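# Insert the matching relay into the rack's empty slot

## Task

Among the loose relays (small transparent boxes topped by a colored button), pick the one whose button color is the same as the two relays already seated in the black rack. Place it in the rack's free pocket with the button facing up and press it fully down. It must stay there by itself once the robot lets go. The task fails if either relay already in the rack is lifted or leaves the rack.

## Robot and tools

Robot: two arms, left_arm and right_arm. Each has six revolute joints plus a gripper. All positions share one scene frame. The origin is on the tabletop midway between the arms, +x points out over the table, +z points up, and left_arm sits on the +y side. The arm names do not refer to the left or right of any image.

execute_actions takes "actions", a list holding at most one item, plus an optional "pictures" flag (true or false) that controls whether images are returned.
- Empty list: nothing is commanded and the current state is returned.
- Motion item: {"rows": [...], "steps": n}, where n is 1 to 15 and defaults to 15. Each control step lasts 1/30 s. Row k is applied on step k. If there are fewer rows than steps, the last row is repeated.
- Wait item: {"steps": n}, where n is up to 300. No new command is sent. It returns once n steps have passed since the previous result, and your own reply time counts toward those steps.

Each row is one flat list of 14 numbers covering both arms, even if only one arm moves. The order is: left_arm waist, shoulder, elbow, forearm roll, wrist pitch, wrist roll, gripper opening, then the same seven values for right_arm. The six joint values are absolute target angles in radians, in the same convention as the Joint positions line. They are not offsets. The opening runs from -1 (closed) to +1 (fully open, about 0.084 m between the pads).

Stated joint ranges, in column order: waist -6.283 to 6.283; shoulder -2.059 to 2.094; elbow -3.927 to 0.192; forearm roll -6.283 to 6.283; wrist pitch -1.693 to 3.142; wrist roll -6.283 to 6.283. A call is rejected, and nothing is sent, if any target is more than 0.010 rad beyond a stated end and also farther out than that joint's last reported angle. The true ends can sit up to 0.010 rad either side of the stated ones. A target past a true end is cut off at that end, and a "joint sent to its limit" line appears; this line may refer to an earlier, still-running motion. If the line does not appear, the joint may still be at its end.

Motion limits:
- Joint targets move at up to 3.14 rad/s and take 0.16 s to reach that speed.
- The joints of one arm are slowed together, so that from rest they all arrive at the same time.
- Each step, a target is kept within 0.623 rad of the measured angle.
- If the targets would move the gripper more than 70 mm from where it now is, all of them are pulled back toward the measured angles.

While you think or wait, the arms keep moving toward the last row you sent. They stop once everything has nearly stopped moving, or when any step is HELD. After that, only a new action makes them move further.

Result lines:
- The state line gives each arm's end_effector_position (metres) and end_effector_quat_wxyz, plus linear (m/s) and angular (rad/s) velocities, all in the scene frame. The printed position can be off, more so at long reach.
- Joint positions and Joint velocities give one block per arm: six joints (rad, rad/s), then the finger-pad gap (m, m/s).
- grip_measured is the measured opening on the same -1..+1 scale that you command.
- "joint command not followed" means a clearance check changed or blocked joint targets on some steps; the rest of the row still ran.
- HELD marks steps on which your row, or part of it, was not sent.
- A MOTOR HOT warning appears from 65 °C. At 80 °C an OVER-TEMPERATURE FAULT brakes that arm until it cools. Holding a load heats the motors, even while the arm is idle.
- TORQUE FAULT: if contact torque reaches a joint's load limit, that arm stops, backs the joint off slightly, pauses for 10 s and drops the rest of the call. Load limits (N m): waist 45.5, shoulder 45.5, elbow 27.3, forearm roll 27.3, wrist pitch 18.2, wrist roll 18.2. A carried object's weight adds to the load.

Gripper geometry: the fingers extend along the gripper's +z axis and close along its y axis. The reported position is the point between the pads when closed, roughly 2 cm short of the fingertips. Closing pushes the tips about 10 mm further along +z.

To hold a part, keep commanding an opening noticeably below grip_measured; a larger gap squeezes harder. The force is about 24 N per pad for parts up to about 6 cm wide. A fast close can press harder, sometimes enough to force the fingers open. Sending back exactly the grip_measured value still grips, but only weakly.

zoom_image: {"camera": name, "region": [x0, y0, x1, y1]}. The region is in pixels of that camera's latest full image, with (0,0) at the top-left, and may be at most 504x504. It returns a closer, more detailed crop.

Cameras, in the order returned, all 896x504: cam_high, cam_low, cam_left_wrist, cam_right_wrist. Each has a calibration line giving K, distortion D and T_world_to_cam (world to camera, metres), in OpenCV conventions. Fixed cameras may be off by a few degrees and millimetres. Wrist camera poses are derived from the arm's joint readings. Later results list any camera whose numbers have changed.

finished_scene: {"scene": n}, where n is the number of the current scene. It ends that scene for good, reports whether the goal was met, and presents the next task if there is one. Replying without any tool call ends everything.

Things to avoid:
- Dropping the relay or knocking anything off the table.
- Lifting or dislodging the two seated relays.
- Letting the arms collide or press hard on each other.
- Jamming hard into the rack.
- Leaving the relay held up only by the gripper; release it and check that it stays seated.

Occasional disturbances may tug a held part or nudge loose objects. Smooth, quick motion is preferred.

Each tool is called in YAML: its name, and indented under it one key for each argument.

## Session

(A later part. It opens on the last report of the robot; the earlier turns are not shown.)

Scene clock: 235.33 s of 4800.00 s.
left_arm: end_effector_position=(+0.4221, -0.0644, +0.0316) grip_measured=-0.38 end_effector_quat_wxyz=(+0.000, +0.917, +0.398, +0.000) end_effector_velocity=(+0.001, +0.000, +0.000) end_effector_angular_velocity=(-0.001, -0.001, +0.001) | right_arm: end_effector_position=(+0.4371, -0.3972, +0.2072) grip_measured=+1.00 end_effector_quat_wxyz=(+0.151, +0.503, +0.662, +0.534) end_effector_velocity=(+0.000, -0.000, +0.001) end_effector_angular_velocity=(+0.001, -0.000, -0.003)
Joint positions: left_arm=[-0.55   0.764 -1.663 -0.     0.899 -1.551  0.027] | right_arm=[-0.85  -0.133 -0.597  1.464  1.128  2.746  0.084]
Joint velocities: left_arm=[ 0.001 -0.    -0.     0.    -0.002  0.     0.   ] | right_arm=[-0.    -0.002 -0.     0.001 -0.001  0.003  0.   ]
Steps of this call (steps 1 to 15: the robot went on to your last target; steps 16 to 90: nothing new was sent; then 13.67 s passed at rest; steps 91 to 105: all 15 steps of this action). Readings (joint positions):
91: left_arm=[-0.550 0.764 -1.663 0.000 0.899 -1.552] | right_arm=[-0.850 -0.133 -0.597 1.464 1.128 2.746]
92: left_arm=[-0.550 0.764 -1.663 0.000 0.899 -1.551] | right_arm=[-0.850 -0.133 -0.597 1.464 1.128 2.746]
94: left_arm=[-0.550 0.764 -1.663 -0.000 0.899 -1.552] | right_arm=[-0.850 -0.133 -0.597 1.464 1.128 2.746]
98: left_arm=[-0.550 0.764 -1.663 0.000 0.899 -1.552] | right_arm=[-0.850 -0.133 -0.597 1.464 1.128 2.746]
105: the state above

execute_actions:
  actions:
    - {"rows": [[-0.5502, 0.6620, -1.7021, 0.0, 1.0401, -1.5515, -0.6, -0.85, -0.133, -0.597, 1.464, 1.128, 2.746, 1]], "steps": 12}
  pictures: false

execute_actions:
  actions:
    - {"rows": [[-0.1814, 0.2126, -1.0497, 0.0, 0.8371, 0.692, -0.6, -0.85, -0.133, -0.597, 1.464, 1.128, 2.746, 1]], "steps": 15}
  pictures: false

execute_actions:
  actions:
    - {"steps": 25}

Scene clock: 293.97 s of 4800.00 s.
left_arm: end_effector_position=(+0.4227, -0.0650, +0.0998) grip_measured=-0.38 end_effector_quat_wxyz=(+0.001, +0.917, +0.398, +0.001) end_effector_velocity=(-0.034, +0.031, -0.054) end_effector_angular_velocity=(+0.115, +0.127, +0.001) | right_arm: end_effector_position=(+0.4371, -0.3972, +0.2072) grip_measured=+1.00 end_effector_quat_wxyz=(+0.151, +0.503, +0.662, +0.534) end_effector_velocity=(+0.000, +0.000, +0.000) end_effector_angular_velocity=(+0.001, +0.000, -0.001)
Joint positions: left_arm=[-0.55   0.663 -1.702 -0.     1.035 -1.552  0.027] | right_arm=[-0.85  -0.133 -0.597  1.464  1.128  2.746  0.084]
Joint velocities: left_arm=[ 0.001  0.038  0.058  0.     0.076 -0.    -0.   ] | right_arm=[ 0.    -0.     0.     0.001 -0.     0.001  0.   ]
Steps of this call (steps 1 to 15: the robot went on to your last target; steps 16 to 90: nothing new was sent; then 55.23 s passed at rest; steps 91 to 102: all 12 steps of this action). Readings (joint positions):
91: left_arm=[-0.550 0.764 -1.663 0.000 0.899 -1.551] | right_arm=[-0.850 -0.133 -0.597 1.464 1.128 2.746]
92: left_arm=[-0.550 0.762 -1.663 0.000 0.904 -1.551] | right_arm=[-0.850 -0.133 -0.597 1.464 1.128 2.746]
94: left_arm=[-0.550 0.740 -1.668 0.000 0.944 -1.552] | right_arm=[-0.850 -0.133 -0.597 1.464 1.128 2.746]
98: left_arm=[-0.550 0.672 -1.702 -0.000 1.015 -1.551] | right_arm=[-0.850 -0.133 -0.597 1.464 1.128 2.746]
102: the state above

Scene clock: 294.47 s of 4800.00 s.
left_arm: end_effector_position=(+0.4393, +0.0769, +0.1111) grip_measured=-0.38 end_effector_quat_wxyz=(+0.000, +0.959, +0.284, +0.000) end_effector_velocity=(-0.020, +0.312, +0.014) end_effector_angular_velocity=(-0.001, -0.004, -0.994) | right_arm: end_effector_position=(+0.4371, -0.3972, +0.2072) grip_measured=+1.00 end_effector_quat_wxyz=(+0.151, +0.503, +0.662, +0.534) end_effector_velocity=(-0.000, -0.000, -0.000) end_effector_angular_velocity=(+0.001, +0.001, -0.000)
Joint positions: left_arm=[-0.34   0.408 -1.332  0.     0.924 -1.099  0.027] | right_arm=[-0.85  -0.133 -0.597  1.464  1.128  2.746  0.084]
Joint velocities: left_arm=[ 0.467 -0.576  0.826  0.    -0.254  1.46  -0.   ] | right_arm=[-0.     0.     0.001 -0.    -0.     0.     0.   ]
Steps of this call (steps 1 to 15: all 15 steps of this action). Readings (joint positions):
1: left_arm=[-0.550 0.665 -1.700 0.000 1.037 -1.551] | right_arm=[-0.850 -0.133 -0.597 1.464 1.128 2.746]
2: left_arm=[-0.549 0.663 -1.695 -0.000 1.036 -1.547] | right_arm=[-0.850 -0.133 -0.597 1.464 1.128 2.746]
4: left_arm=[-0.528 0.635 -1.653 -0.000 1.022 -1.504] | right_arm=[-0.850 -0.133 -0.597 1.464 1.128 2.746]
8: left_arm=[-0.451 0.545 -1.532 0.000 0.984 -1.378] | right_arm=[-0.850 -0.133 -0.597 1.464 1.128 2.746]
15: the state above

Scene clock: 295.30 s of 4800.00 s.
left_arm: end_effector_position=(+0.4178, +0.1792, +0.1105) grip_measured=-0.38 end_effector_quat_wxyz=(+0.000, +0.873, -0.489, -0.000) end_effector_velocity=(-0.000, +0.002, -0.000) end_effector_angular_velocity=(+0.001, +0.001, -0.454) | right_arm: end_effector_position=(+0.4371, -0.3972, +0.2072) grip_measured=+1.00 end_effector_quat_wxyz=(+0.151, +0.503, +0.662, +0.534) end_effector_velocity=(-0.000, +0.000, -0.000) end_effector_angular_velocity=(+0.000, +0.001, -0.000)
Joint positions: left_arm=[-0.182  0.213 -1.05  -0.     0.837  0.656  0.027] | right_arm=[-0.85  -0.133 -0.597  1.464  1.128  2.746  0.084]
Joint velocities: left_arm=[ 0.003 -0.002  0.003  0.001  0.     0.456  0.   ] | right_arm=[ 0.     0.001  0.     0.    -0.001 -0.     0.   ]
Steps of this call (steps 1 to 25: the robot went on to your last target). Readings (joint positions):
1: left_arm=[-0.324 0.389 -1.305 0.000 0.915 -1.048] | right_arm=[-0.850 -0.133 -0.597 1.464 1.128 2.746]
2: left_arm=[-0.309 0.370 -1.278 0.000 0.907 -0.993] | right_arm=[-0.850 -0.133 -0.597 1.464 1.128 2.746]
4: left_arm=[-0.279 0.333 -1.224 0.000 0.891 -0.871] | right_arm=[-0.850 -0.133 -0.597 1.464 1.128 2.746]
8: left_arm=[-0.225 0.267 -1.129 0.000 0.862 -0.563] | right_arm=[-0.850 -0.133 -0.597 1.464 1.128 2.746]
25: the state above
camera_calibration (this result's frames):
cam_left_wrist: T_world_to_cam=[[-0.858325, -0.513082, 0.00496213, 0.484577], [-0.513084, 0.858159, -0.0175446, 0.135394], [0.00474354, -0.017605, -0.999834, 0.239933], [0, 0, 0, 1]] pos_world=[0.484255, 0.136662, 0.239864]
cam_right_wrist: T_world_to_cam=[[0.494433, -0.0821855, 0.865321, -0.398857], [0.453996, -0.824521, -0.337718, -0.386285], [0.741231, 0.559832, -0.370359, 0.106882], [0, 0, 0, 1]] pos_world=[0.293356, -0.411116, 0.254269]

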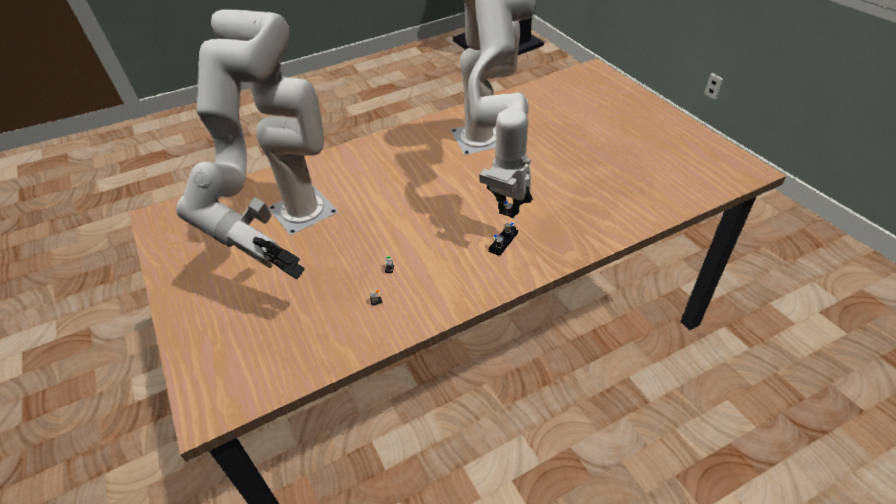

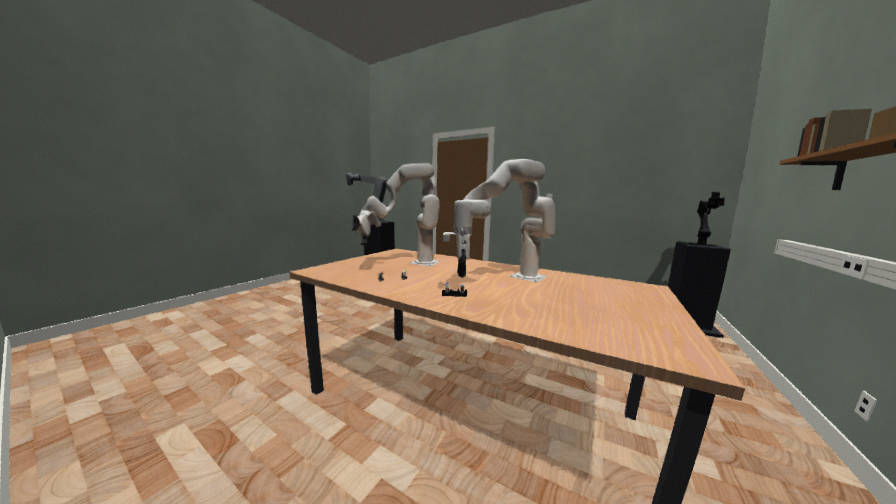

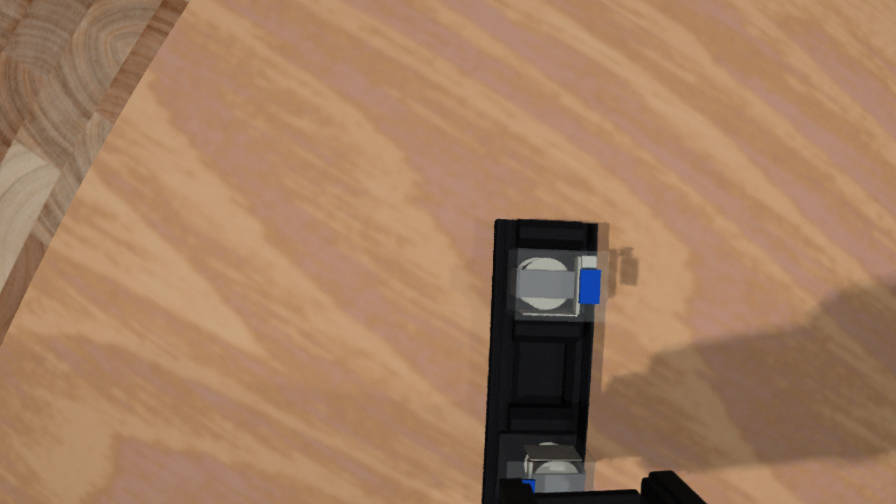

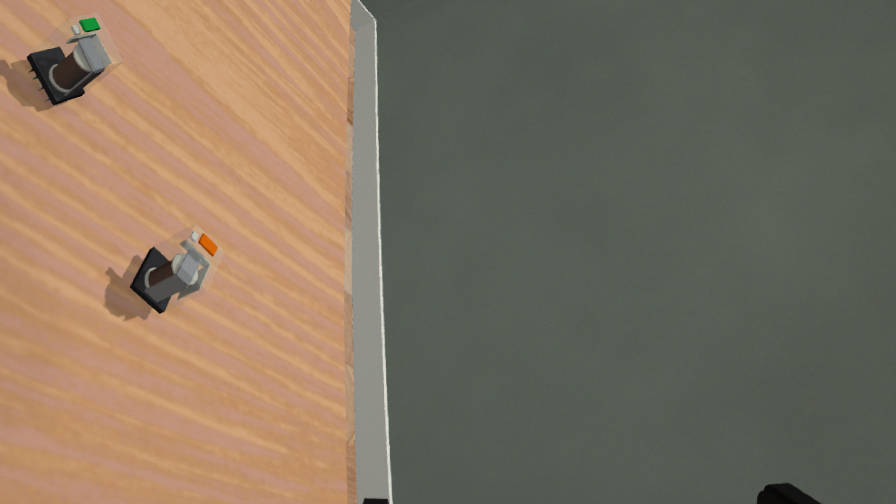

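execute_actions:
  actions: []

Scene clock: 305.97 s of 4800.00 s.
left_arm: end_effector_position=(+0.4178, +0.1794, +0.1105) grip_measured=-0.38 end_effector_quat_wxyz=(+0.000, +0.864, -0.504, +0.000) end_effector_velocity=(-0.000, -0.000, -0.000) end_effector_angular_velocity=(+0.000, -0.000, -0.001) | right_arm: end_effector_position=(+0.4371, -0.3972, +0.2072) grip_measured=+1.00 end_effector_quat_wxyz=(+0.151, +0.503, +0.662, +0.534) end_effector_velocity=(-0.000, +0.000, -0.000) end_effector_angular_velocity=(-0.000, +0.001, +0.001)
Joint positions: left_arm=[-0.181  0.213 -1.05   0.     0.837  0.692  0.027] | right_arm=[-0.85  -0.133 -0.597  1.464  1.128  2.746  0.084]
Joint velocities: left_arm=[-0.001  0.     0.     0.    -0.    -0.    -0.   ] | right_arm=[-0.    -0.     0.    -0.001  0.     0.001  0.   ]
Steps of this call (steps 1 to 30: the robot went on to your last target; steps 31 to 90: nothing new was sent; then 7.67 s passed at rest). Readings (joint positions):
1: left_arm=[-0.182 0.213 -1.050 -0.000 0.837 0.669] | right_arm=[-0.850 -0.133 -0.597 1.464 1.128 2.746]
2: left_arm=[-0.182 0.213 -1.050 -0.000 0.837 0.677] | right_arm=[-0.850 -0.133 -0.597 1.464 1.128 2.746]
4: left_arm=[-0.182 0.213 -1.050 -0.000 0.837 0.685] | right_arm=[-0.850 -0.133 -0.597 1.464 1.128 2.746]
8: left_arm=[-0.181 0.213 -1.050 -0.000 0.837 0.690] | right_arm=[-0.850 -0.133 -0.597 1.464 1.128 2.746]
90: the state above
All arms were judged still, so your last target was given up. Only a new action makes them travel on or press farther. Fingers that are still opening or closing keep moving.
camera_calibration (this result's frames):
cam_left_wrist: T_world_to_cam=[[-0.875874, -0.482516, 0.0049295, 0.486558], [-0.482523, 0.875707, -0.0175794, 0.119274], [0.00416552, -0.0177759, -0.999833, 0.240265], [0, 0, 0, 1]] pos_world=[0.482715, 0.134594, 0.239923]
cam_right_wrist: T_world_to_cam=[[0.494434, -0.0821857, 0.865321, -0.398857], [0.453996, -0.82452, -0.337718, -0.386285], [0.741231, 0.559832, -0.370359, 0.106883], [0, 0, 0, 1]] pos_world=[0.293356, -0.411116, 0.254269]

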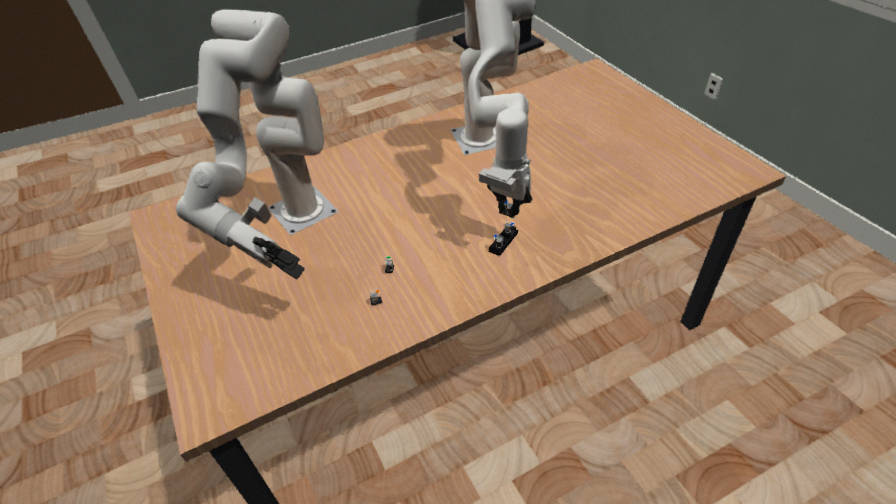

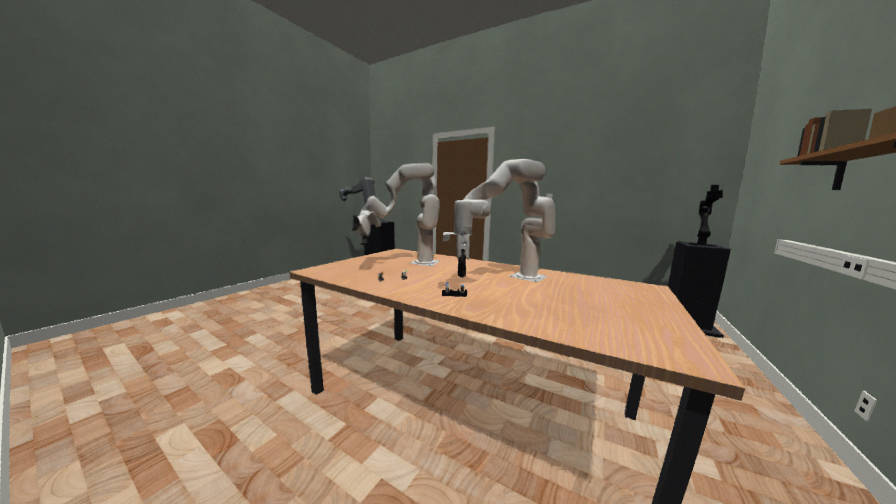

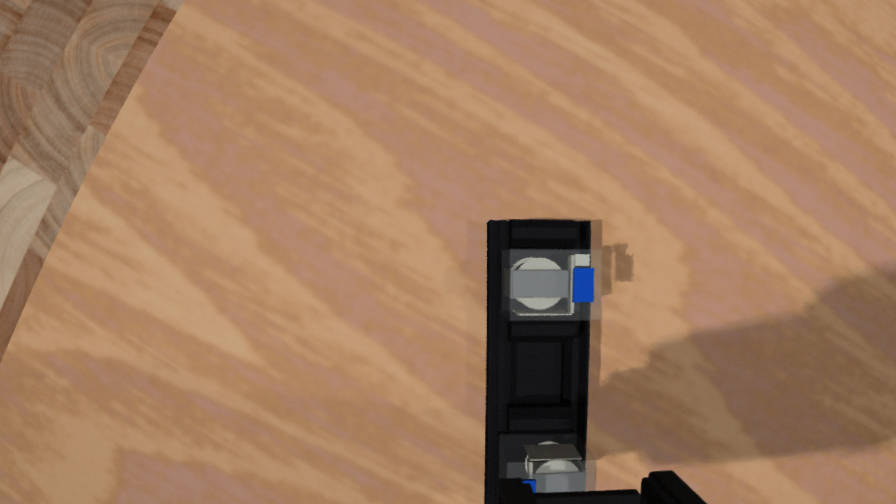

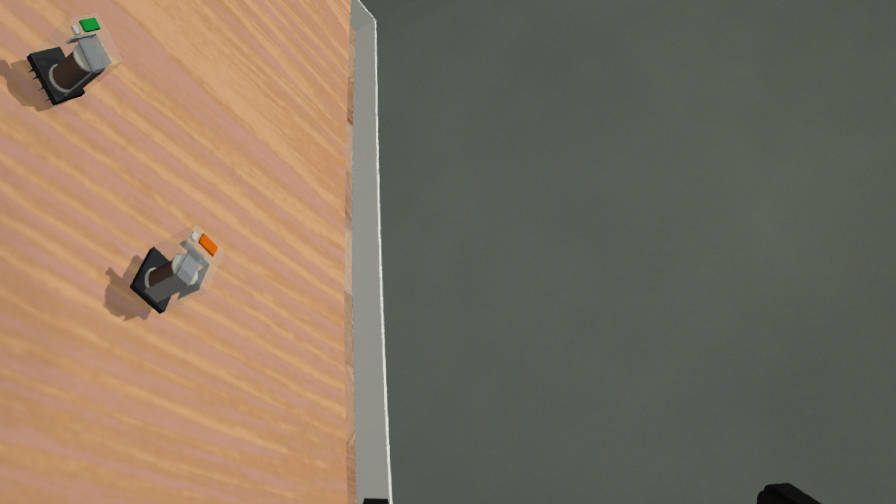

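zoom_image:
  camera: "cam_left_wrist"
  region: [440, 204, 660, 504]

Region (440, 204, 660, 504) of cam_left_wrist's 896x504 image, scaled by 1.680, with more detail than that image has; it fills the left 370 columns of this view, and the rest is white.

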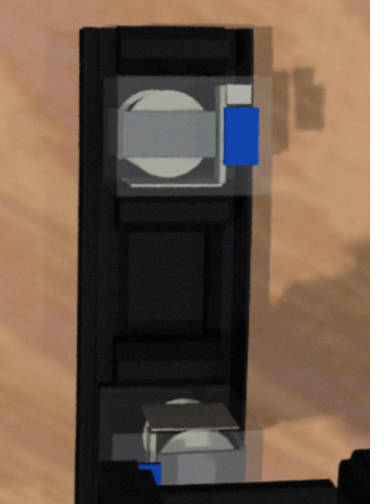

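execute_actions:
  actions:
    - {"rows": [[-0.2114, 0.3276, -1.1471, 0.0, 0.8195, 0.662, -0.6, -0.85, -0.133, -0.597, 1.464, 1.128, 2.746, 1]], "steps": 15}

Scene clock: 342.47 s of 4800.00 s.
left_arm: end_effector_position=(+0.4371, +0.1556, +0.0911) grip_measured=-0.38 end_effector_quat_wxyz=(-0.000, +0.864, -0.504, +0.000) end_effector_velocity=(+0.001, -0.002, -0.002) end_effector_angular_velocity=(+0.001, +0.002, +0.002) | right_arm: end_effector_position=(+0.4371, -0.3972, +0.2072) grip_measured=+1.00 end_effector_quat_wxyz=(+0.151, +0.503, +0.662, +0.534) end_effector_velocity=(+0.000, -0.000, +0.001) end_effector_angular_velocity=(-0.004, -0.003, +0.001)
Joint positions: left_arm=[-0.211  0.326 -1.146  0.     0.82   0.662  0.027] | right_arm=[-0.85  -0.133 -0.597  1.464  1.128  2.746  0.084]
Joint velocities: left_arm=[-0.002  0.011 -0.009  0.     0.    -0.004 -0.   ] | right_arm=[-0.    -0.002 -0.    -0.    -0.    -0.003  0.   ]
Steps of this call (steps 1 to 90: nothing new was sent; then 33.00 s passed at rest; steps 91 to 105: all 15 steps of this action). Readings (joint positions):
91: left_arm=[-0.181 0.213 -1.050 0.000 0.837 0.692] | right_arm=[-0.850 -0.133 -0.597 1.464 1.128 2.746]
92: left_arm=[-0.182 0.216 -1.053 0.000 0.837 0.691] | right_arm=[-0.850 -0.133 -0.597 1.464 1.128 2.746]
94: left_arm=[-0.190 0.248 -1.083 0.000 0.831 0.682] | right_arm=[-0.850 -0.133 -0.597 1.464 1.128 2.746]
98: left_arm=[-0.208 0.313 -1.131 -0.000 0.822 0.667] | right_arm=[-0.850 -0.133 -0.597 1.464 1.128 2.746]
105: the state above
camera_calibration (this result's frames):
cam_left_wrist: T_world_to_cam=[[-0.87582, -0.482618, 0.00436826, 0.492098], [-0.482612, 0.875644, -0.0182818, 0.149249], [0.0049981, -0.0181198, -0.999823, 0.220065], [0, 0, 0, 1]] pos_world=[0.501918, 0.110794, 0.220605]
cam_right_wrist: T_world_to_cam=[[0.494433, -0.0821854, 0.865321, -0.398857], [0.453996, -0.82452, -0.337718, -0.386285], [0.741231, 0.559832, -0.370359, 0.106883], [0, 0, 0, 1]] pos_world=[0.293356, -0.411116, 0.254269]

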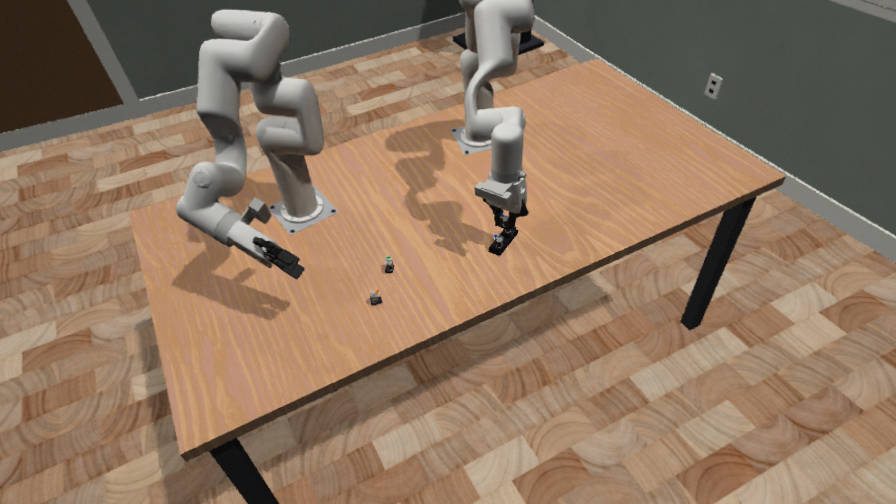

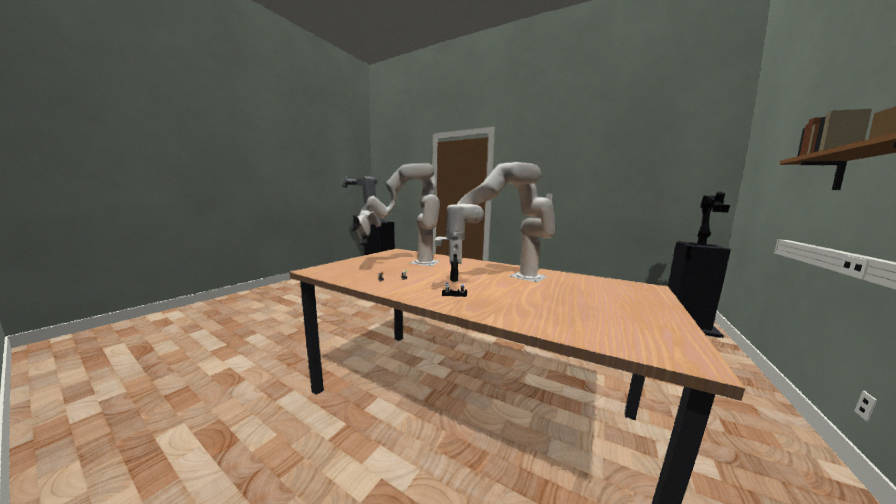

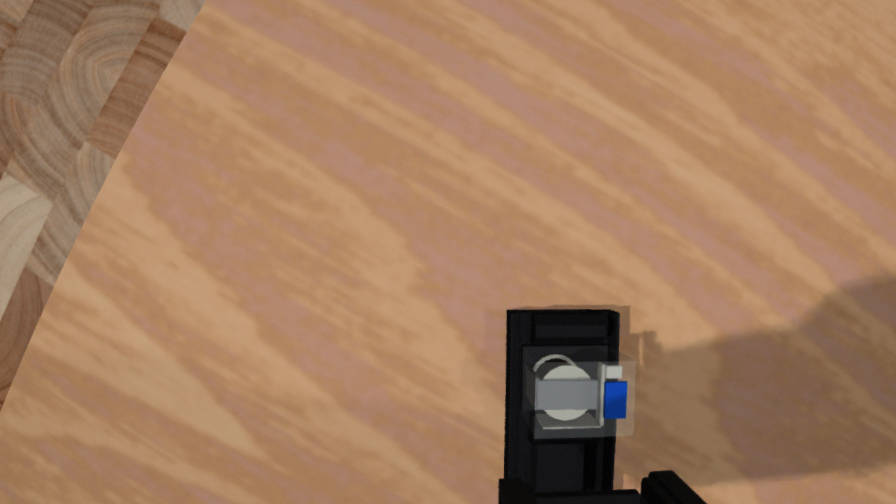

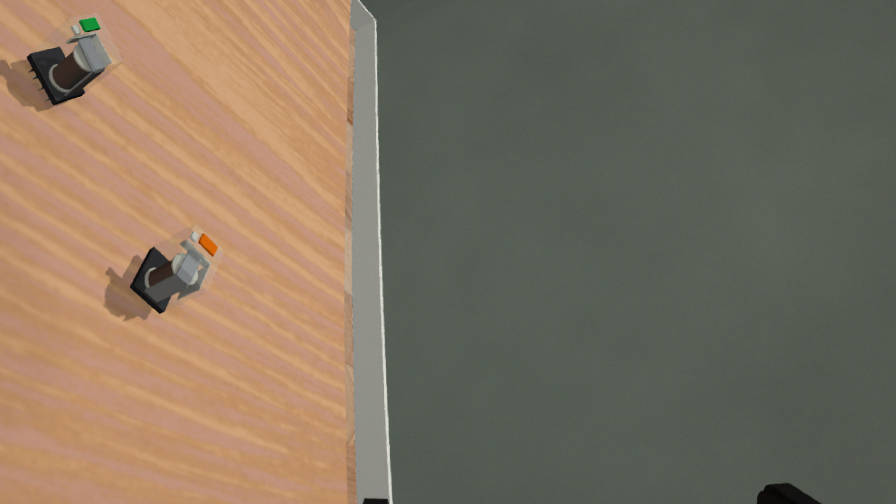

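zoom_image:
  camera: "cam_left_wrist"
  region: [470, 294, 670, 504]

Region (470, 294, 670, 504) of cam_left_wrist's 896x504 image, scaled by 2.400, with more detail than that image has; it fills the left 480 columns of this view, and the rest is white.

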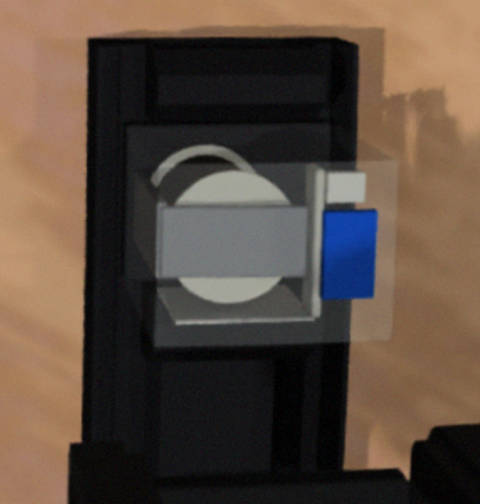

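execute_actions:
  actions:
    - {"rows": [[-0.2114, 0.3832, -1.1294, 0.0, 0.7462, 0.662, -0.6, -0.85, -0.133, -0.597, 1.464, 1.128, 2.746, 1]], "steps": 15}
  pictures: false

execute_actions:
  actions:
    - {"rows": [ [-0.2114, 0.3862, -1.1289, 0.0, 0.7426, 0.662, -0.6, -0.85, -0.133, -0.597, 1.464, 1.128, 2.746, 1], [-0.2114, 0.3893, -1.1284, 0.0, 0.7391, 0.662, -0.6, -0.85, -0.133, -0.597, 1.464, 1.128, 2.746, 1], [-0.2114, 0.3923, -1.1279, 0.0, 0.7355, 0.662, -0.6, -0.85, -0.133, -0.597, 1.464, 1.128, 2.746, 1], [-0.2114, 0.3953, -1.1273, 0.0, 0.7320, 0.662, -0.6, -0.85, -0.133, -0.597, 1.464, 1.128, 2.746, 1], [-0.2114, 0.3984, -1.1268, 0.0, 0.7284, 0.662, -0.6, -0.85, -0.133, -0.597, 1.464, 1.128, 2.746, 1], [-0.2114, 0.4014, -1.1263, 0.0, 0.7249, 0.662, -0.6, -0.85, -0.133, -0.597, 1.464, 1.128, 2.746, 1], [-0.2114, 0.4044, -1.1258, 0.0, 0.7213, 0.662, -0.6, -0.85, -0.133, -0.597, 1.464, 1.128, 2.746, 1], [-0.2114, 0.4075, -1.1253, 0.0, 0.7178, 0.662, -0.6, -0.85, -0.133, -0.597, 1.464, 1.128, 2.746, 1], [-0.2114, 0.4105, -1.1247, 0.0, 0.7142, 0.662, -0.6, -0.85, -0.133, -0.597, 1.464, 1.128, 2.746, 1], [-0.2114, 0.4136, -1.1242, 0.0, 0.7107, 0.662, -0.6, -0.85, -0.133, -0.597, 1.464, 1.128, 2.746, 1] ], "steps": 15}
  pictures: false

Scene clock: 406.83 s of 4800.00 s.
left_arm: end_effector_position=(+0.4374, +0.1552, +0.0613) grip_measured=-0.38 end_effector_quat_wxyz=(-0.000, +0.864, -0.504, +0.001) end_effector_velocity=(-0.002, +0.000, -0.005) end_effector_angular_velocity=(+0.002, +0.003, -0.001) | right_arm: end_effector_position=(+0.4371, -0.3972, +0.2072) grip_measured=+1.00 end_effector_quat_wxyz=(+0.151, +0.503, +0.662, +0.534) end_effector_velocity=(+0.000, -0.000, -0.000) end_effector_angular_velocity=(+0.001, -0.000, -0.002)
Joint positions: left_arm=[-0.211  0.382 -1.13  -0.     0.747  0.662  0.027] | right_arm=[-0.85  -0.133 -0.597  1.464  1.128  2.746  0.084]
Joint velocities: left_arm=[-0.001  0.007  0.006  0.001 -0.01  -0.    -0.   ] | right_arm=[ 0.     0.     0.     0.002 -0.    -0.     0.   ]
Steps of this call (steps 1 to 15: the robot went on to your last target; steps 16 to 90: nothing new was sent; then 60.87 s passed at rest; steps 91 to 105: all 15 steps of this action). Readings (joint positions):
91: left_arm=[-0.211 0.328 -1.147 -0.000 0.819 0.662] | right_arm=[-0.850 -0.133 -0.597 1.464 1.128 2.746]
92: left_arm=[-0.211 0.330 -1.147 -0.000 0.815 0.662] | right_arm=[-0.850 -0.133 -0.597 1.464 1.128 2.746]
94: left_arm=[-0.211 0.346 -1.143 -0.000 0.790 0.662] | right_arm=[-0.850 -0.133 -0.597 1.464 1.128 2.746]
98: left_arm=[-0.211 0.378 -1.129 0.000 0.758 0.662] | right_arm=[-0.850 -0.133 -0.597 1.464 1.128 2.746]
105: the state above

Scene clock: 407.33 s of 4800.00 s.
left_arm: end_effector_position=(+0.4368, +0.1554, +0.0464) grip_measured=-0.38 end_effector_quat_wxyz=(+0.000, +0.864, -0.504, -0.001) end_effector_velocity=(+0.001, -0.000, -0.013) end_effector_angular_velocity=(-0.001, -0.003, +0.001) | right_arm: end_effector_position=(+0.4371, -0.3972, +0.2072) grip_measured=+1.00 end_effector_quat_wxyz=(+0.151, +0.503, +0.662, +0.534) end_effector_velocity=(-0.000, -0.000, -0.000) end_effector_angular_velocity=(-0.001, +0.000, +0.000)
Joint positions: left_arm=[-0.211  0.411 -1.124  0.     0.714  0.662  0.027] | right_arm=[-0.85  -0.133 -0.597  1.464  1.128  2.746  0.084]
Joint velocities: left_arm=[ 0.     0.028  0.003  0.    -0.035 -0.001  0.   ] | right_arm=[-0.    -0.001  0.001 -0.001 -0.    -0.     0.   ]
Steps of this call (steps 1 to 15: all 15 steps of this action). Readings (joint positions):
1: left_arm=[-0.211 0.382 -1.130 -0.000 0.747 0.662] | right_arm=[-0.850 -0.133 -0.597 1.464 1.128 2.746]
2: left_arm=[-0.211 0.383 -1.130 -0.000 0.746 0.662] | right_arm=[-0.850 -0.133 -0.597 1.464 1.128 2.746]
4: left_arm=[-0.211 0.385 -1.129 -0.000 0.743 0.662] | right_arm=[-0.850 -0.133 -0.597 1.464 1.128 2.746]
8: left_arm=[-0.211 0.395 -1.127 -0.000 0.733 0.662] | right_arm=[-0.850 -0.133 -0.597 1.464 1.128 2.746]
15: the state above

execute_actions:
  actions:
    - {"rows": [ [-0.2114, 0.4156, -1.1239, 0.0, 0.7083, 0.662, -0.6, -0.85, -0.133, -0.597, 1.464, 1.128, 2.746, 1], [-0.2114, 0.4176, -1.1235, 0.0, 0.7060, 0.662, -0.6, -0.85, -0.133, -0.597, 1.464, 1.128, 2.746, 1], [-0.2114, 0.4197, -1.1232, 0.0, 0.7036, 0.662, -0.6, -0.85, -0.133, -0.597, 1.464, 1.128, 2.746, 1], [-0.2114, 0.4217, -1.1228, 0.0, 0.7012, 0.662, -0.6, -0.85, -0.133, -0.597, 1.464, 1.128, 2.746, 1], [-0.2114, 0.4237, -1.1225, 0.0, 0.6989, 0.662, -0.6, -0.85, -0.133, -0.597, 1.464, 1.128, 2.746, 1], [-0.2114, 0.4257, -1.1222, 0.0, 0.6965, 0.662, -0.6, -0.85, -0.133, -0.597, 1.464, 1.128, 2.746, 1], [-0.2114, 0.4277, -1.1218, 0.0, 0.6941, 0.662, -0.6, -0.85, -0.133, -0.597, 1.464, 1.128, 2.746, 1], [-0.2114, 0.4298, -1.1215, 0.0, 0.6917, 0.662, -0.6, -0.85, -0.133, -0.597, 1.464, 1.128, 2.746, 1], [-0.2114, 0.4318, -1.1211, 0.0, 0.6894, 0.662, -0.6, -0.85, -0.133, -0.597, 1.464, 1.128, 2.746, 1], [-0.2114, 0.4338, -1.1208, 0.0, 0.6870, 0.662, -0.6, -0.85, -0.133, -0.597, 1.464, 1.128, 2.746, 1] ], "steps": 15}

Scene clock: 426.90 s of 4800.00 s.
left_arm: end_effector_position=(+0.4364, +0.1555, +0.0358) grip_measured=-0.38 end_effector_quat_wxyz=(+0.000, +0.864, -0.504, -0.001) end_effector_velocity=(+0.008, -0.003, +0.003) end_effector_angular_velocity=(-0.010, -0.024, -0.001) | right_arm: end_effector_position=(+0.4371, -0.3972, +0.2072) grip_measured=+1.00 end_effector_quat_wxyz=(+0.151, +0.503, +0.662, +0.534) end_effector_velocity=(-0.000, +0.000, +0.001) end_effector_angular_velocity=(+0.000, -0.000, +0.001)
Joint positions: left_arm=[-0.211  0.433 -1.12  -0.     0.689  0.662  0.027] | right_arm=[-0.85  -0.133 -0.597  1.464  1.128  2.746  0.084]
Joint velocities: left_arm=[ 0.001  0.003 -0.007  0.001 -0.021  0.001 -0.   ] | right_arm=[-0.    -0.001 -0.    -0.001  0.001  0.001  0.   ]
Steps of this call (steps 1 to 15: the robot went on to your last target; steps 16 to 90: nothing new was sent; then 16.07 s passed at rest; steps 91 to 105: all 15 steps of this action). Readings (joint positions):
91: left_arm=[-0.211 0.414 -1.124 0.000 0.711 0.662] | right_arm=[-0.850 -0.133 -0.597 1.464 1.128 2.746]
92: left_arm=[-0.211 0.414 -1.124 -0.000 0.710 0.662] | right_arm=[-0.850 -0.133 -0.597 1.464 1.128 2.746]
94: left_arm=[-0.211 0.415 -1.124 -0.000 0.709 0.662] | right_arm=[-0.850 -0.133 -0.597 1.464 1.128 2.746]
98: left_arm=[-0.211 0.421 -1.123 0.000 0.702 0.662] | right_arm=[-0.850 -0.133 -0.597 1.464 1.128 2.746]
105: the state above
camera_calibration (this result's frames):
cam_left_wrist: T_world_to_cam=[[-0.875901, -0.482456, 0.00586277, 0.491734], [-0.482483, 0.875751, -0.0164207, 0.147835], [0.00278794, -0.0172116, -0.999848, 0.165529], [0, 0, 0, 1]] pos_world=[0.501577, 0.110622, 0.165048]
cam_right_wrist: T_world_to_cam=[[0.494433, -0.0821855, 0.865321, -0.398857], [0.453996, -0.824521, -0.337718, -0.386285], [0.741231, 0.559832, -0.370359, 0.106882], [0, 0, 0, 1]] pos_world=[0.293356, -0.411116, 0.254269]

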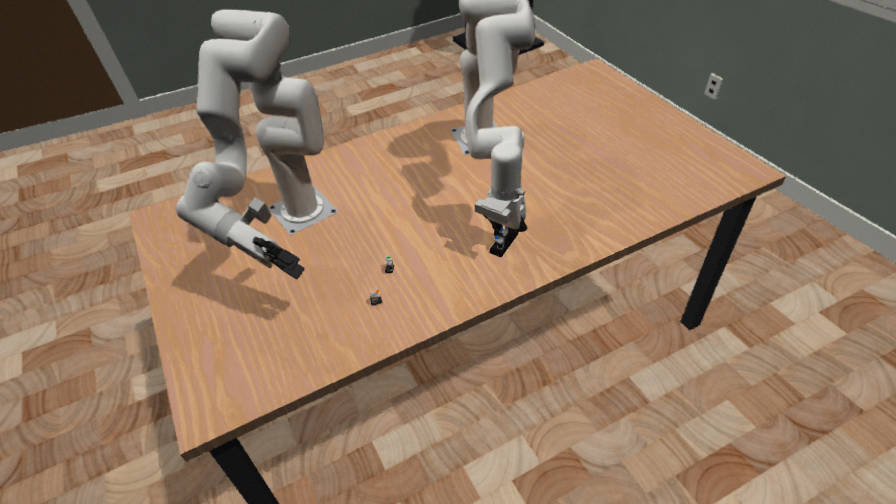

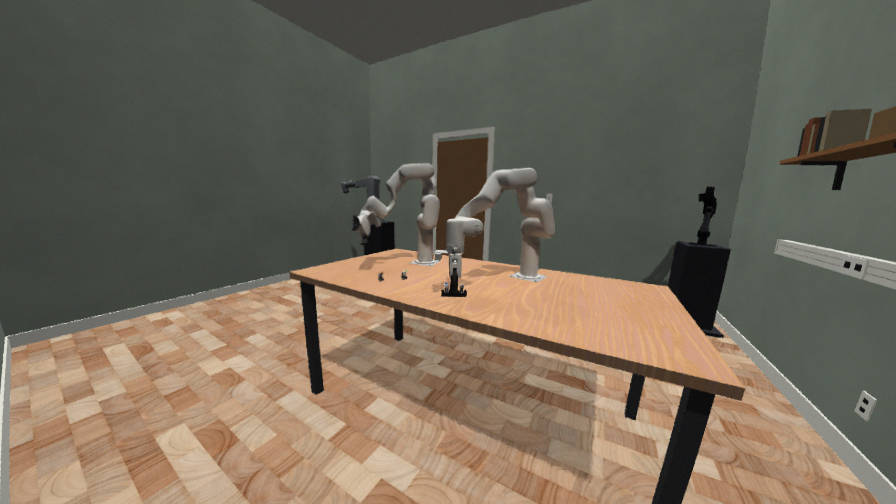

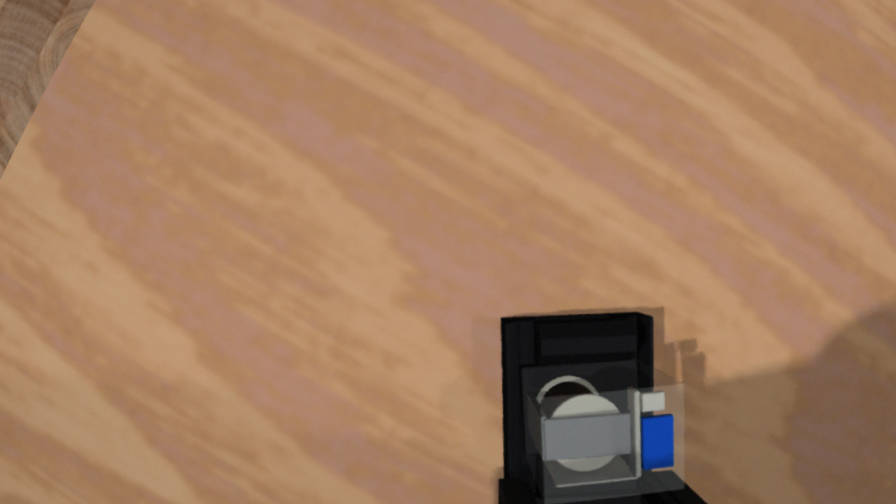

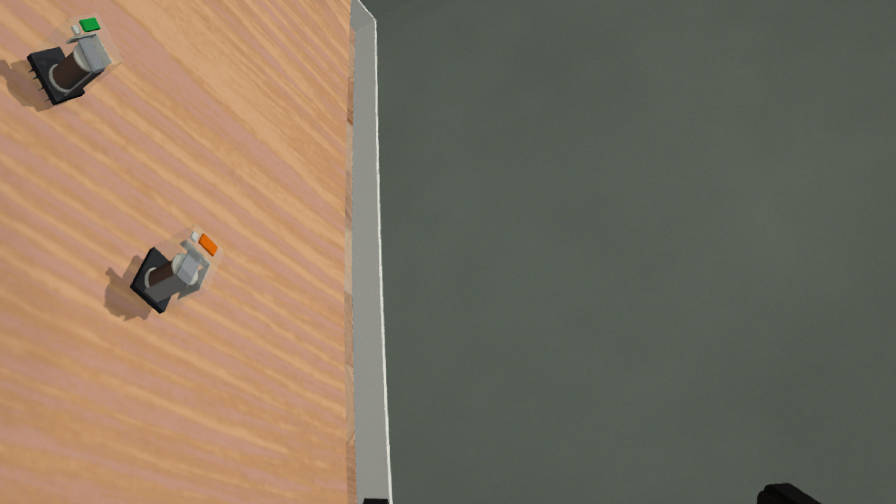

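execute_actions:
  actions:
    - {"rows": [[-0.2114, 0.4338, -1.1208, 0.0, 0.6870, 0.662, -0.3, -0.85, -0.133, -0.597, 1.464, 1.128, 2.746, 1], [-0.2114, 0.4338, -1.1208, 0.0, 0.6870, 0.662, -0.1, -0.85, -0.133, -0.597, 1.464, 1.128, 2.746, 1], [-0.2114, 0.4338, -1.1208, 0.0, 0.6870, 0.662, 0.1, -0.85, -0.133, -0.597, 1.464, 1.128, 2.746, 1], [-0.2114, 0.4338, -1.1208, 0.0, 0.6870, 0.662, 0.3, -0.85, -0.133, -0.597, 1.464, 1.128, 2.746, 1]], "steps": 12}
  pictures: false

execute_actions:
  actions:
    - {"rows": [[-0.2114, 0.3276, -1.1471, 0.0, 0.8195, 0.662, 0.3, -0.85, -0.133, -0.597, 1.464, 1.128, 2.746, 1]], "steps": 15}

Scene clock: 439.13 s of 4800.00 s.
left_arm: end_effector_position=(+0.4367, +0.1555, +0.0352) grip_measured=+0.28 end_effector_quat_wxyz=(+0.000, +0.864, -0.504, -0.000) end_effector_velocity=(+0.002, -0.002, +0.003) end_effector_angular_velocity=(-0.003, -0.008, -0.000) | right_arm: end_effector_position=(+0.4371, -0.3972, +0.2072) grip_measured=+1.00 end_effector_quat_wxyz=(+0.151, +0.503, +0.662, +0.534) end_effector_velocity=(+0.000, -0.000, +0.001) end_effector_angular_velocity=(+0.001, -0.002, -0.002)
Joint positions: left_arm=[-0.211  0.434 -1.121  0.     0.687  0.662  0.056] | right_arm=[-0.85  -0.133 -0.597  1.464  1.128  2.746  0.084]
Joint velocities: left_arm=[-0.001 -0.004 -0.003  0.    -0.001 -0.001  0.006] | right_arm=[-0.    -0.001 -0.     0.002  0.     0.001  0.   ]
Steps of this call (steps 1 to 15: the robot went on to your last target; steps 16 to 90: nothing new was sent; then 8.83 s passed at rest; steps 91 to 102: all 12 steps of this action). Readings (joint positions):
91: left_arm=[-0.211 0.434 -1.121 -0.000 0.687 0.662] | right_arm=[-0.850 -0.133 -0.597 1.464 1.128 2.746]
92: left_arm=[-0.211 0.434 -1.121 -0.000 0.687 0.662] | right_arm=[-0.850 -0.133 -0.597 1.464 1.128 2.746]
94: left_arm=[-0.211 0.434 -1.120 0.000 0.687 0.662] | right_arm=[-0.850 -0.133 -0.597 1.464 1.128 2.746]
98: left_arm=[-0.211 0.435 -1.119 0.000 0.687 0.662] | right_arm=[-0.850 -0.133 -0.597 1.464 1.128 2.746]
102: the state above

Scene clock: 439.63 s of 4800.00 s.
left_arm: end_effector_position=(+0.4363, +0.1556, +0.0888) grip_measured=+0.29 end_effector_quat_wxyz=(+0.000, +0.864, -0.504, -0.001) end_effector_velocity=(+0.002, -0.001, +0.008) end_effector_angular_velocity=(-0.002, -0.006, -0.000) | right_arm: end_effector_position=(+0.4371, -0.3972, +0.2072) grip_measured=+1.00 end_effector_quat_wxyz=(+0.151, +0.503, +0.662, +0.534) end_effector_velocity=(-0.000, +0.000, +0.000) end_effector_angular_velocity=(+0.000, -0.001, -0.001)
Joint positions: left_arm=[-0.211  0.33  -1.145  0.     0.818  0.662  0.056] | right_arm=[-0.85  -0.133 -0.597  1.464  1.128  2.746  0.084]
Joint velocities: left_arm=[-0.    -0.011 -0.009  0.     0.014 -0.     0.   ] | right_arm=[-0.    -0.002  0.001  0.001  0.    -0.     0.   ]
Steps of this call (steps 1 to 15: all 15 steps of this action). Readings (joint positions):
1: left_arm=[-0.211 0.434 -1.121 0.000 0.687 0.662] | right_arm=[-0.850 -0.133 -0.597 1.464 1.128 2.746]
2: left_arm=[-0.211 0.432 -1.121 0.000 0.692 0.662] | right_arm=[-0.850 -0.133 -0.597 1.464 1.128 2.746]
4: left_arm=[-0.211 0.406 -1.124 0.000 0.730 0.662] | right_arm=[-0.850 -0.133 -0.597 1.464 1.128 2.746]
8: left_arm=[-0.211 0.339 -1.148 -0.000 0.796 0.662] | right_arm=[-0.850 -0.133 -0.597 1.464 1.128 2.746]
15: the state above
camera_calibration (this result's frames):
cam_left_wrist: T_world_to_cam=[[-0.87587, -0.482502, 0.00663822, 0.491244], [-0.482545, 0.875736, -0.0154184, 0.148447], [0.00162607, -0.0167077, -0.999859, 0.219003], [0, 0, 0, 1]] pos_world=[0.501542, 0.110685, 0.218]
cam_right_wrist: T_world_to_cam=[[0.494434, -0.0821855, 0.865321, -0.398857], [0.453996, -0.82452, -0.337718, -0.386285], [0.741231, 0.559832, -0.370359, 0.106883], [0, 0, 0, 1]] pos_world=[0.293356, -0.411116, 0.254269]

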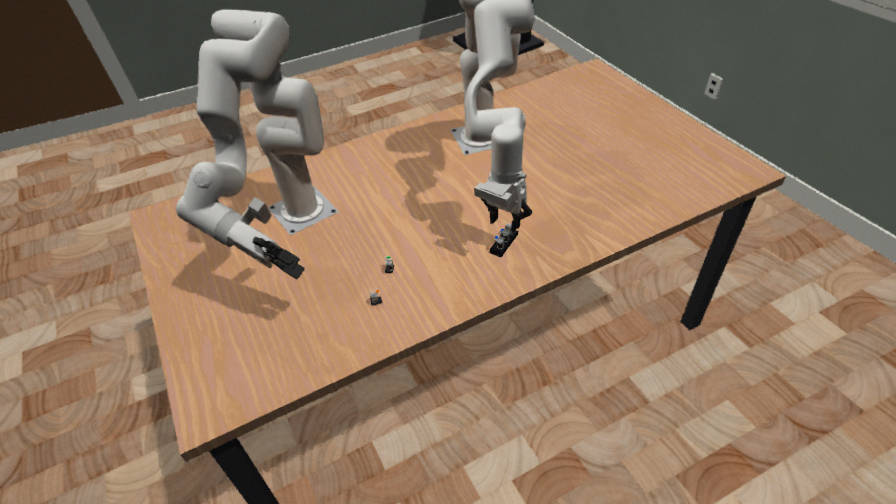

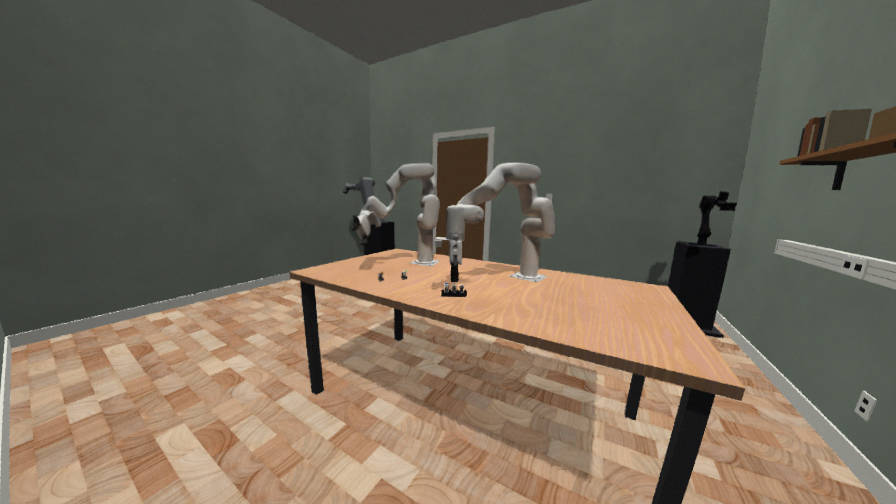

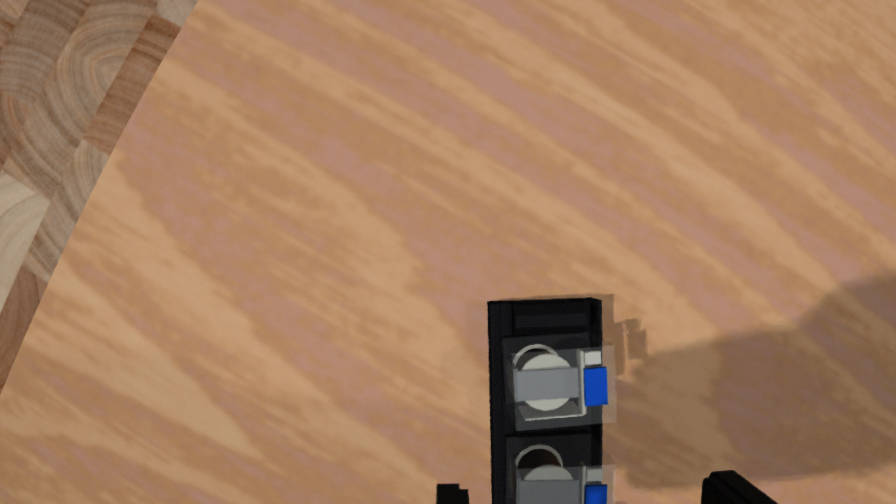

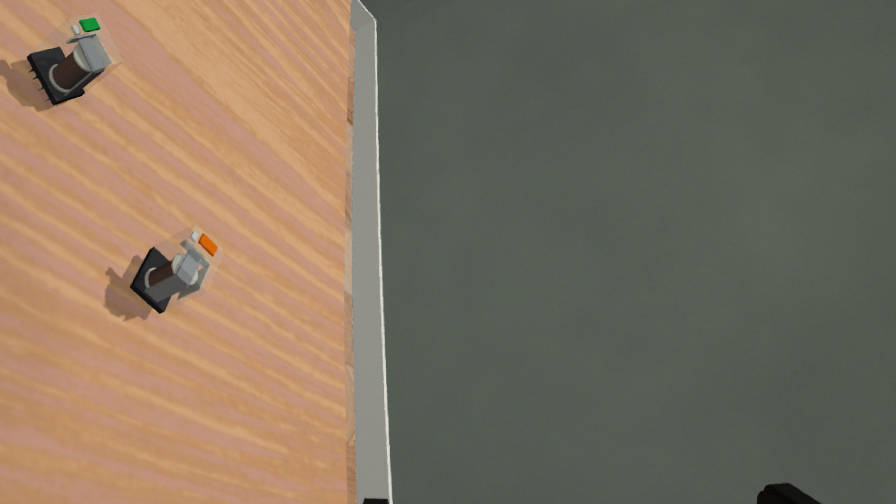

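execute_actions:
  actions:
    - {"rows": [[-0.2114, 0.3610, -1.1365, 0.0, 0.7755, 0.662, -1, -0.85, -0.133, -0.597, 1.464, 1.128, 2.746, 1]], "steps": 15}
  pictures: false

execute_actions:
  actions:
    - {"rows": [ [-0.2114, 0.3632, -1.1358, 0.0, 0.7726, 0.662, -1, -0.85, -0.133, -0.597, 1.464, 1.128, 2.746, 1], [-0.2114, 0.3654, -1.1351, 0.0, 0.7696, 0.662, -1, -0.85, -0.133, -0.597, 1.464, 1.128, 2.746, 1], [-0.2114, 0.3677, -1.1344, 0.0, 0.7667, 0.662, -1, -0.85, -0.133, -0.597, 1.464, 1.128, 2.746, 1], [-0.2114, 0.3699, -1.1337, 0.0, 0.7638, 0.662, -1, -0.85, -0.133, -0.597, 1.464, 1.128, 2.746, 1], [-0.2114, 0.3721, -1.1330, 0.0, 0.7608, 0.662, -1, -0.85, -0.133, -0.597, 1.464, 1.128, 2.746, 1], [-0.2114, 0.3743, -1.1323, 0.0, 0.7579, 0.662, -1, -0.85, -0.133, -0.597, 1.464, 1.128, 2.746, 1], [-0.2114, 0.3765, -1.1316, 0.0, 0.7550, 0.662, -1, -0.85, -0.133, -0.597, 1.464, 1.128, 2.746, 1], [-0.2114, 0.3788, -1.1308, 0.0, 0.7520, 0.662, -1, -0.85, -0.133, -0.597, 1.464, 1.128, 2.746, 1], [-0.2114, 0.3810, -1.1301, 0.0, 0.7491, 0.662, -1, -0.85, -0.133, -0.597, 1.464, 1.128, 2.746, 1], [-0.2114, 0.3832, -1.1294, 0.0, 0.7462, 0.662, -1, -0.85, -0.133, -0.597, 1.464, 1.128, 2.746, 1] ], "steps": 15}
  pictures: false

Scene clock: 526.37 s of 4800.00 s.
left_arm: end_effector_position=(+0.4375, +0.1551, +0.0729) grip_measured=-1.00 end_effector_quat_wxyz=(-0.000, +0.864, -0.504, +0.000) end_effector_velocity=(-0.002, +0.001, -0.003) end_effector_angular_velocity=(+0.003, +0.005, -0.003) | right_arm: end_effector_position=(+0.4371, -0.3972, +0.2072) grip_measured=+1.00 end_effector_quat_wxyz=(+0.151, +0.503, +0.662, +0.534) end_effector_velocity=(-0.000, +0.000, -0.001) end_effector_angular_velocity=(+0.002, +0.002, +0.000)
Joint positions: left_arm=[-0.211  0.36  -1.137 -0.     0.776  0.662  0.   ] | right_arm=[-0.85  -0.133 -0.597  1.464  1.128  2.746  0.084]
Joint velocities: left_arm=[-0.001  0.004  0.003  0.001 -0.002  0.002  0.   ] | right_arm=[ 0.     0.002 -0.    -0.     0.     0.     0.   ]
Steps of this call (steps 1 to 15: the robot went on to your last target; steps 16 to 90: nothing new was sent; then 83.23 s passed at rest; steps 91 to 105: all 15 steps of this action). Readings (joint positions):
91: left_arm=[-0.211 0.328 -1.147 0.000 0.819 0.662] | right_arm=[-0.850 -0.133 -0.597 1.464 1.128 2.746]
92: left_arm=[-0.211 0.329 -1.147 -0.000 0.816 0.662] | right_arm=[-0.850 -0.133 -0.597 1.464 1.128 2.746]
94: left_arm=[-0.211 0.340 -1.144 -0.000 0.800 0.662] | right_arm=[-0.850 -0.133 -0.597 1.464 1.128 2.746]
98: left_arm=[-0.211 0.358 -1.136 0.000 0.782 0.662] | right_arm=[-0.850 -0.133 -0.597 1.464 1.128 2.746]
105: the state above

Scene clock: 526.87 s of 4800.00 s.
left_arm: end_effector_position=(+0.4402, +0.1541, +0.0666) grip_measured=-1.00 end_effector_quat_wxyz=(-0.001, +0.864, -0.504, +0.005) end_effector_velocity=(+0.001, -0.000, -0.005) end_effector_angular_velocity=(-0.003, -0.007, -0.001) | right_arm: end_effector_position=(+0.4371, -0.3972, +0.2072) grip_measured=+1.00 end_effector_quat_wxyz=(+0.151, +0.503, +0.662, +0.534) end_effector_velocity=(+0.000, +0.000, +0.000) end_effector_angular_velocity=(-0.002, -0.001, +0.002)
Joint positions: left_arm=[-0.211  0.375 -1.135  0.     0.749  0.662  0.   ] | right_arm=[-0.85  -0.133 -0.597  1.464  1.128  2.746  0.084]
Joint velocities: left_arm=[ 0.     0.008  0.005  0.    -0.021  0.001  0.   ] | right_arm=[ 0.001 -0.    -0.    -0.001 -0.    -0.002  0.   ]
Steps of this call (steps 1 to 15: all 15 steps of this action). Readings (joint positions):
1: left_arm=[-0.211 0.360 -1.137 -0.000 0.776 0.662] | right_arm=[-0.850 -0.133 -0.597 1.464 1.128 2.746]
2: left_arm=[-0.211 0.361 -1.137 -0.000 0.775 0.662] | right_arm=[-0.850 -0.133 -0.597 1.464 1.128 2.746]
4: left_arm=[-0.211 0.362 -1.136 -0.000 0.773 0.662] | right_arm=[-0.850 -0.133 -0.597 1.464 1.128 2.746]
8: left_arm=[-0.211 0.369 -1.135 -0.000 0.764 0.662] | right_arm=[-0.850 -0.133 -0.597 1.464 1.128 2.746]
15: the state above


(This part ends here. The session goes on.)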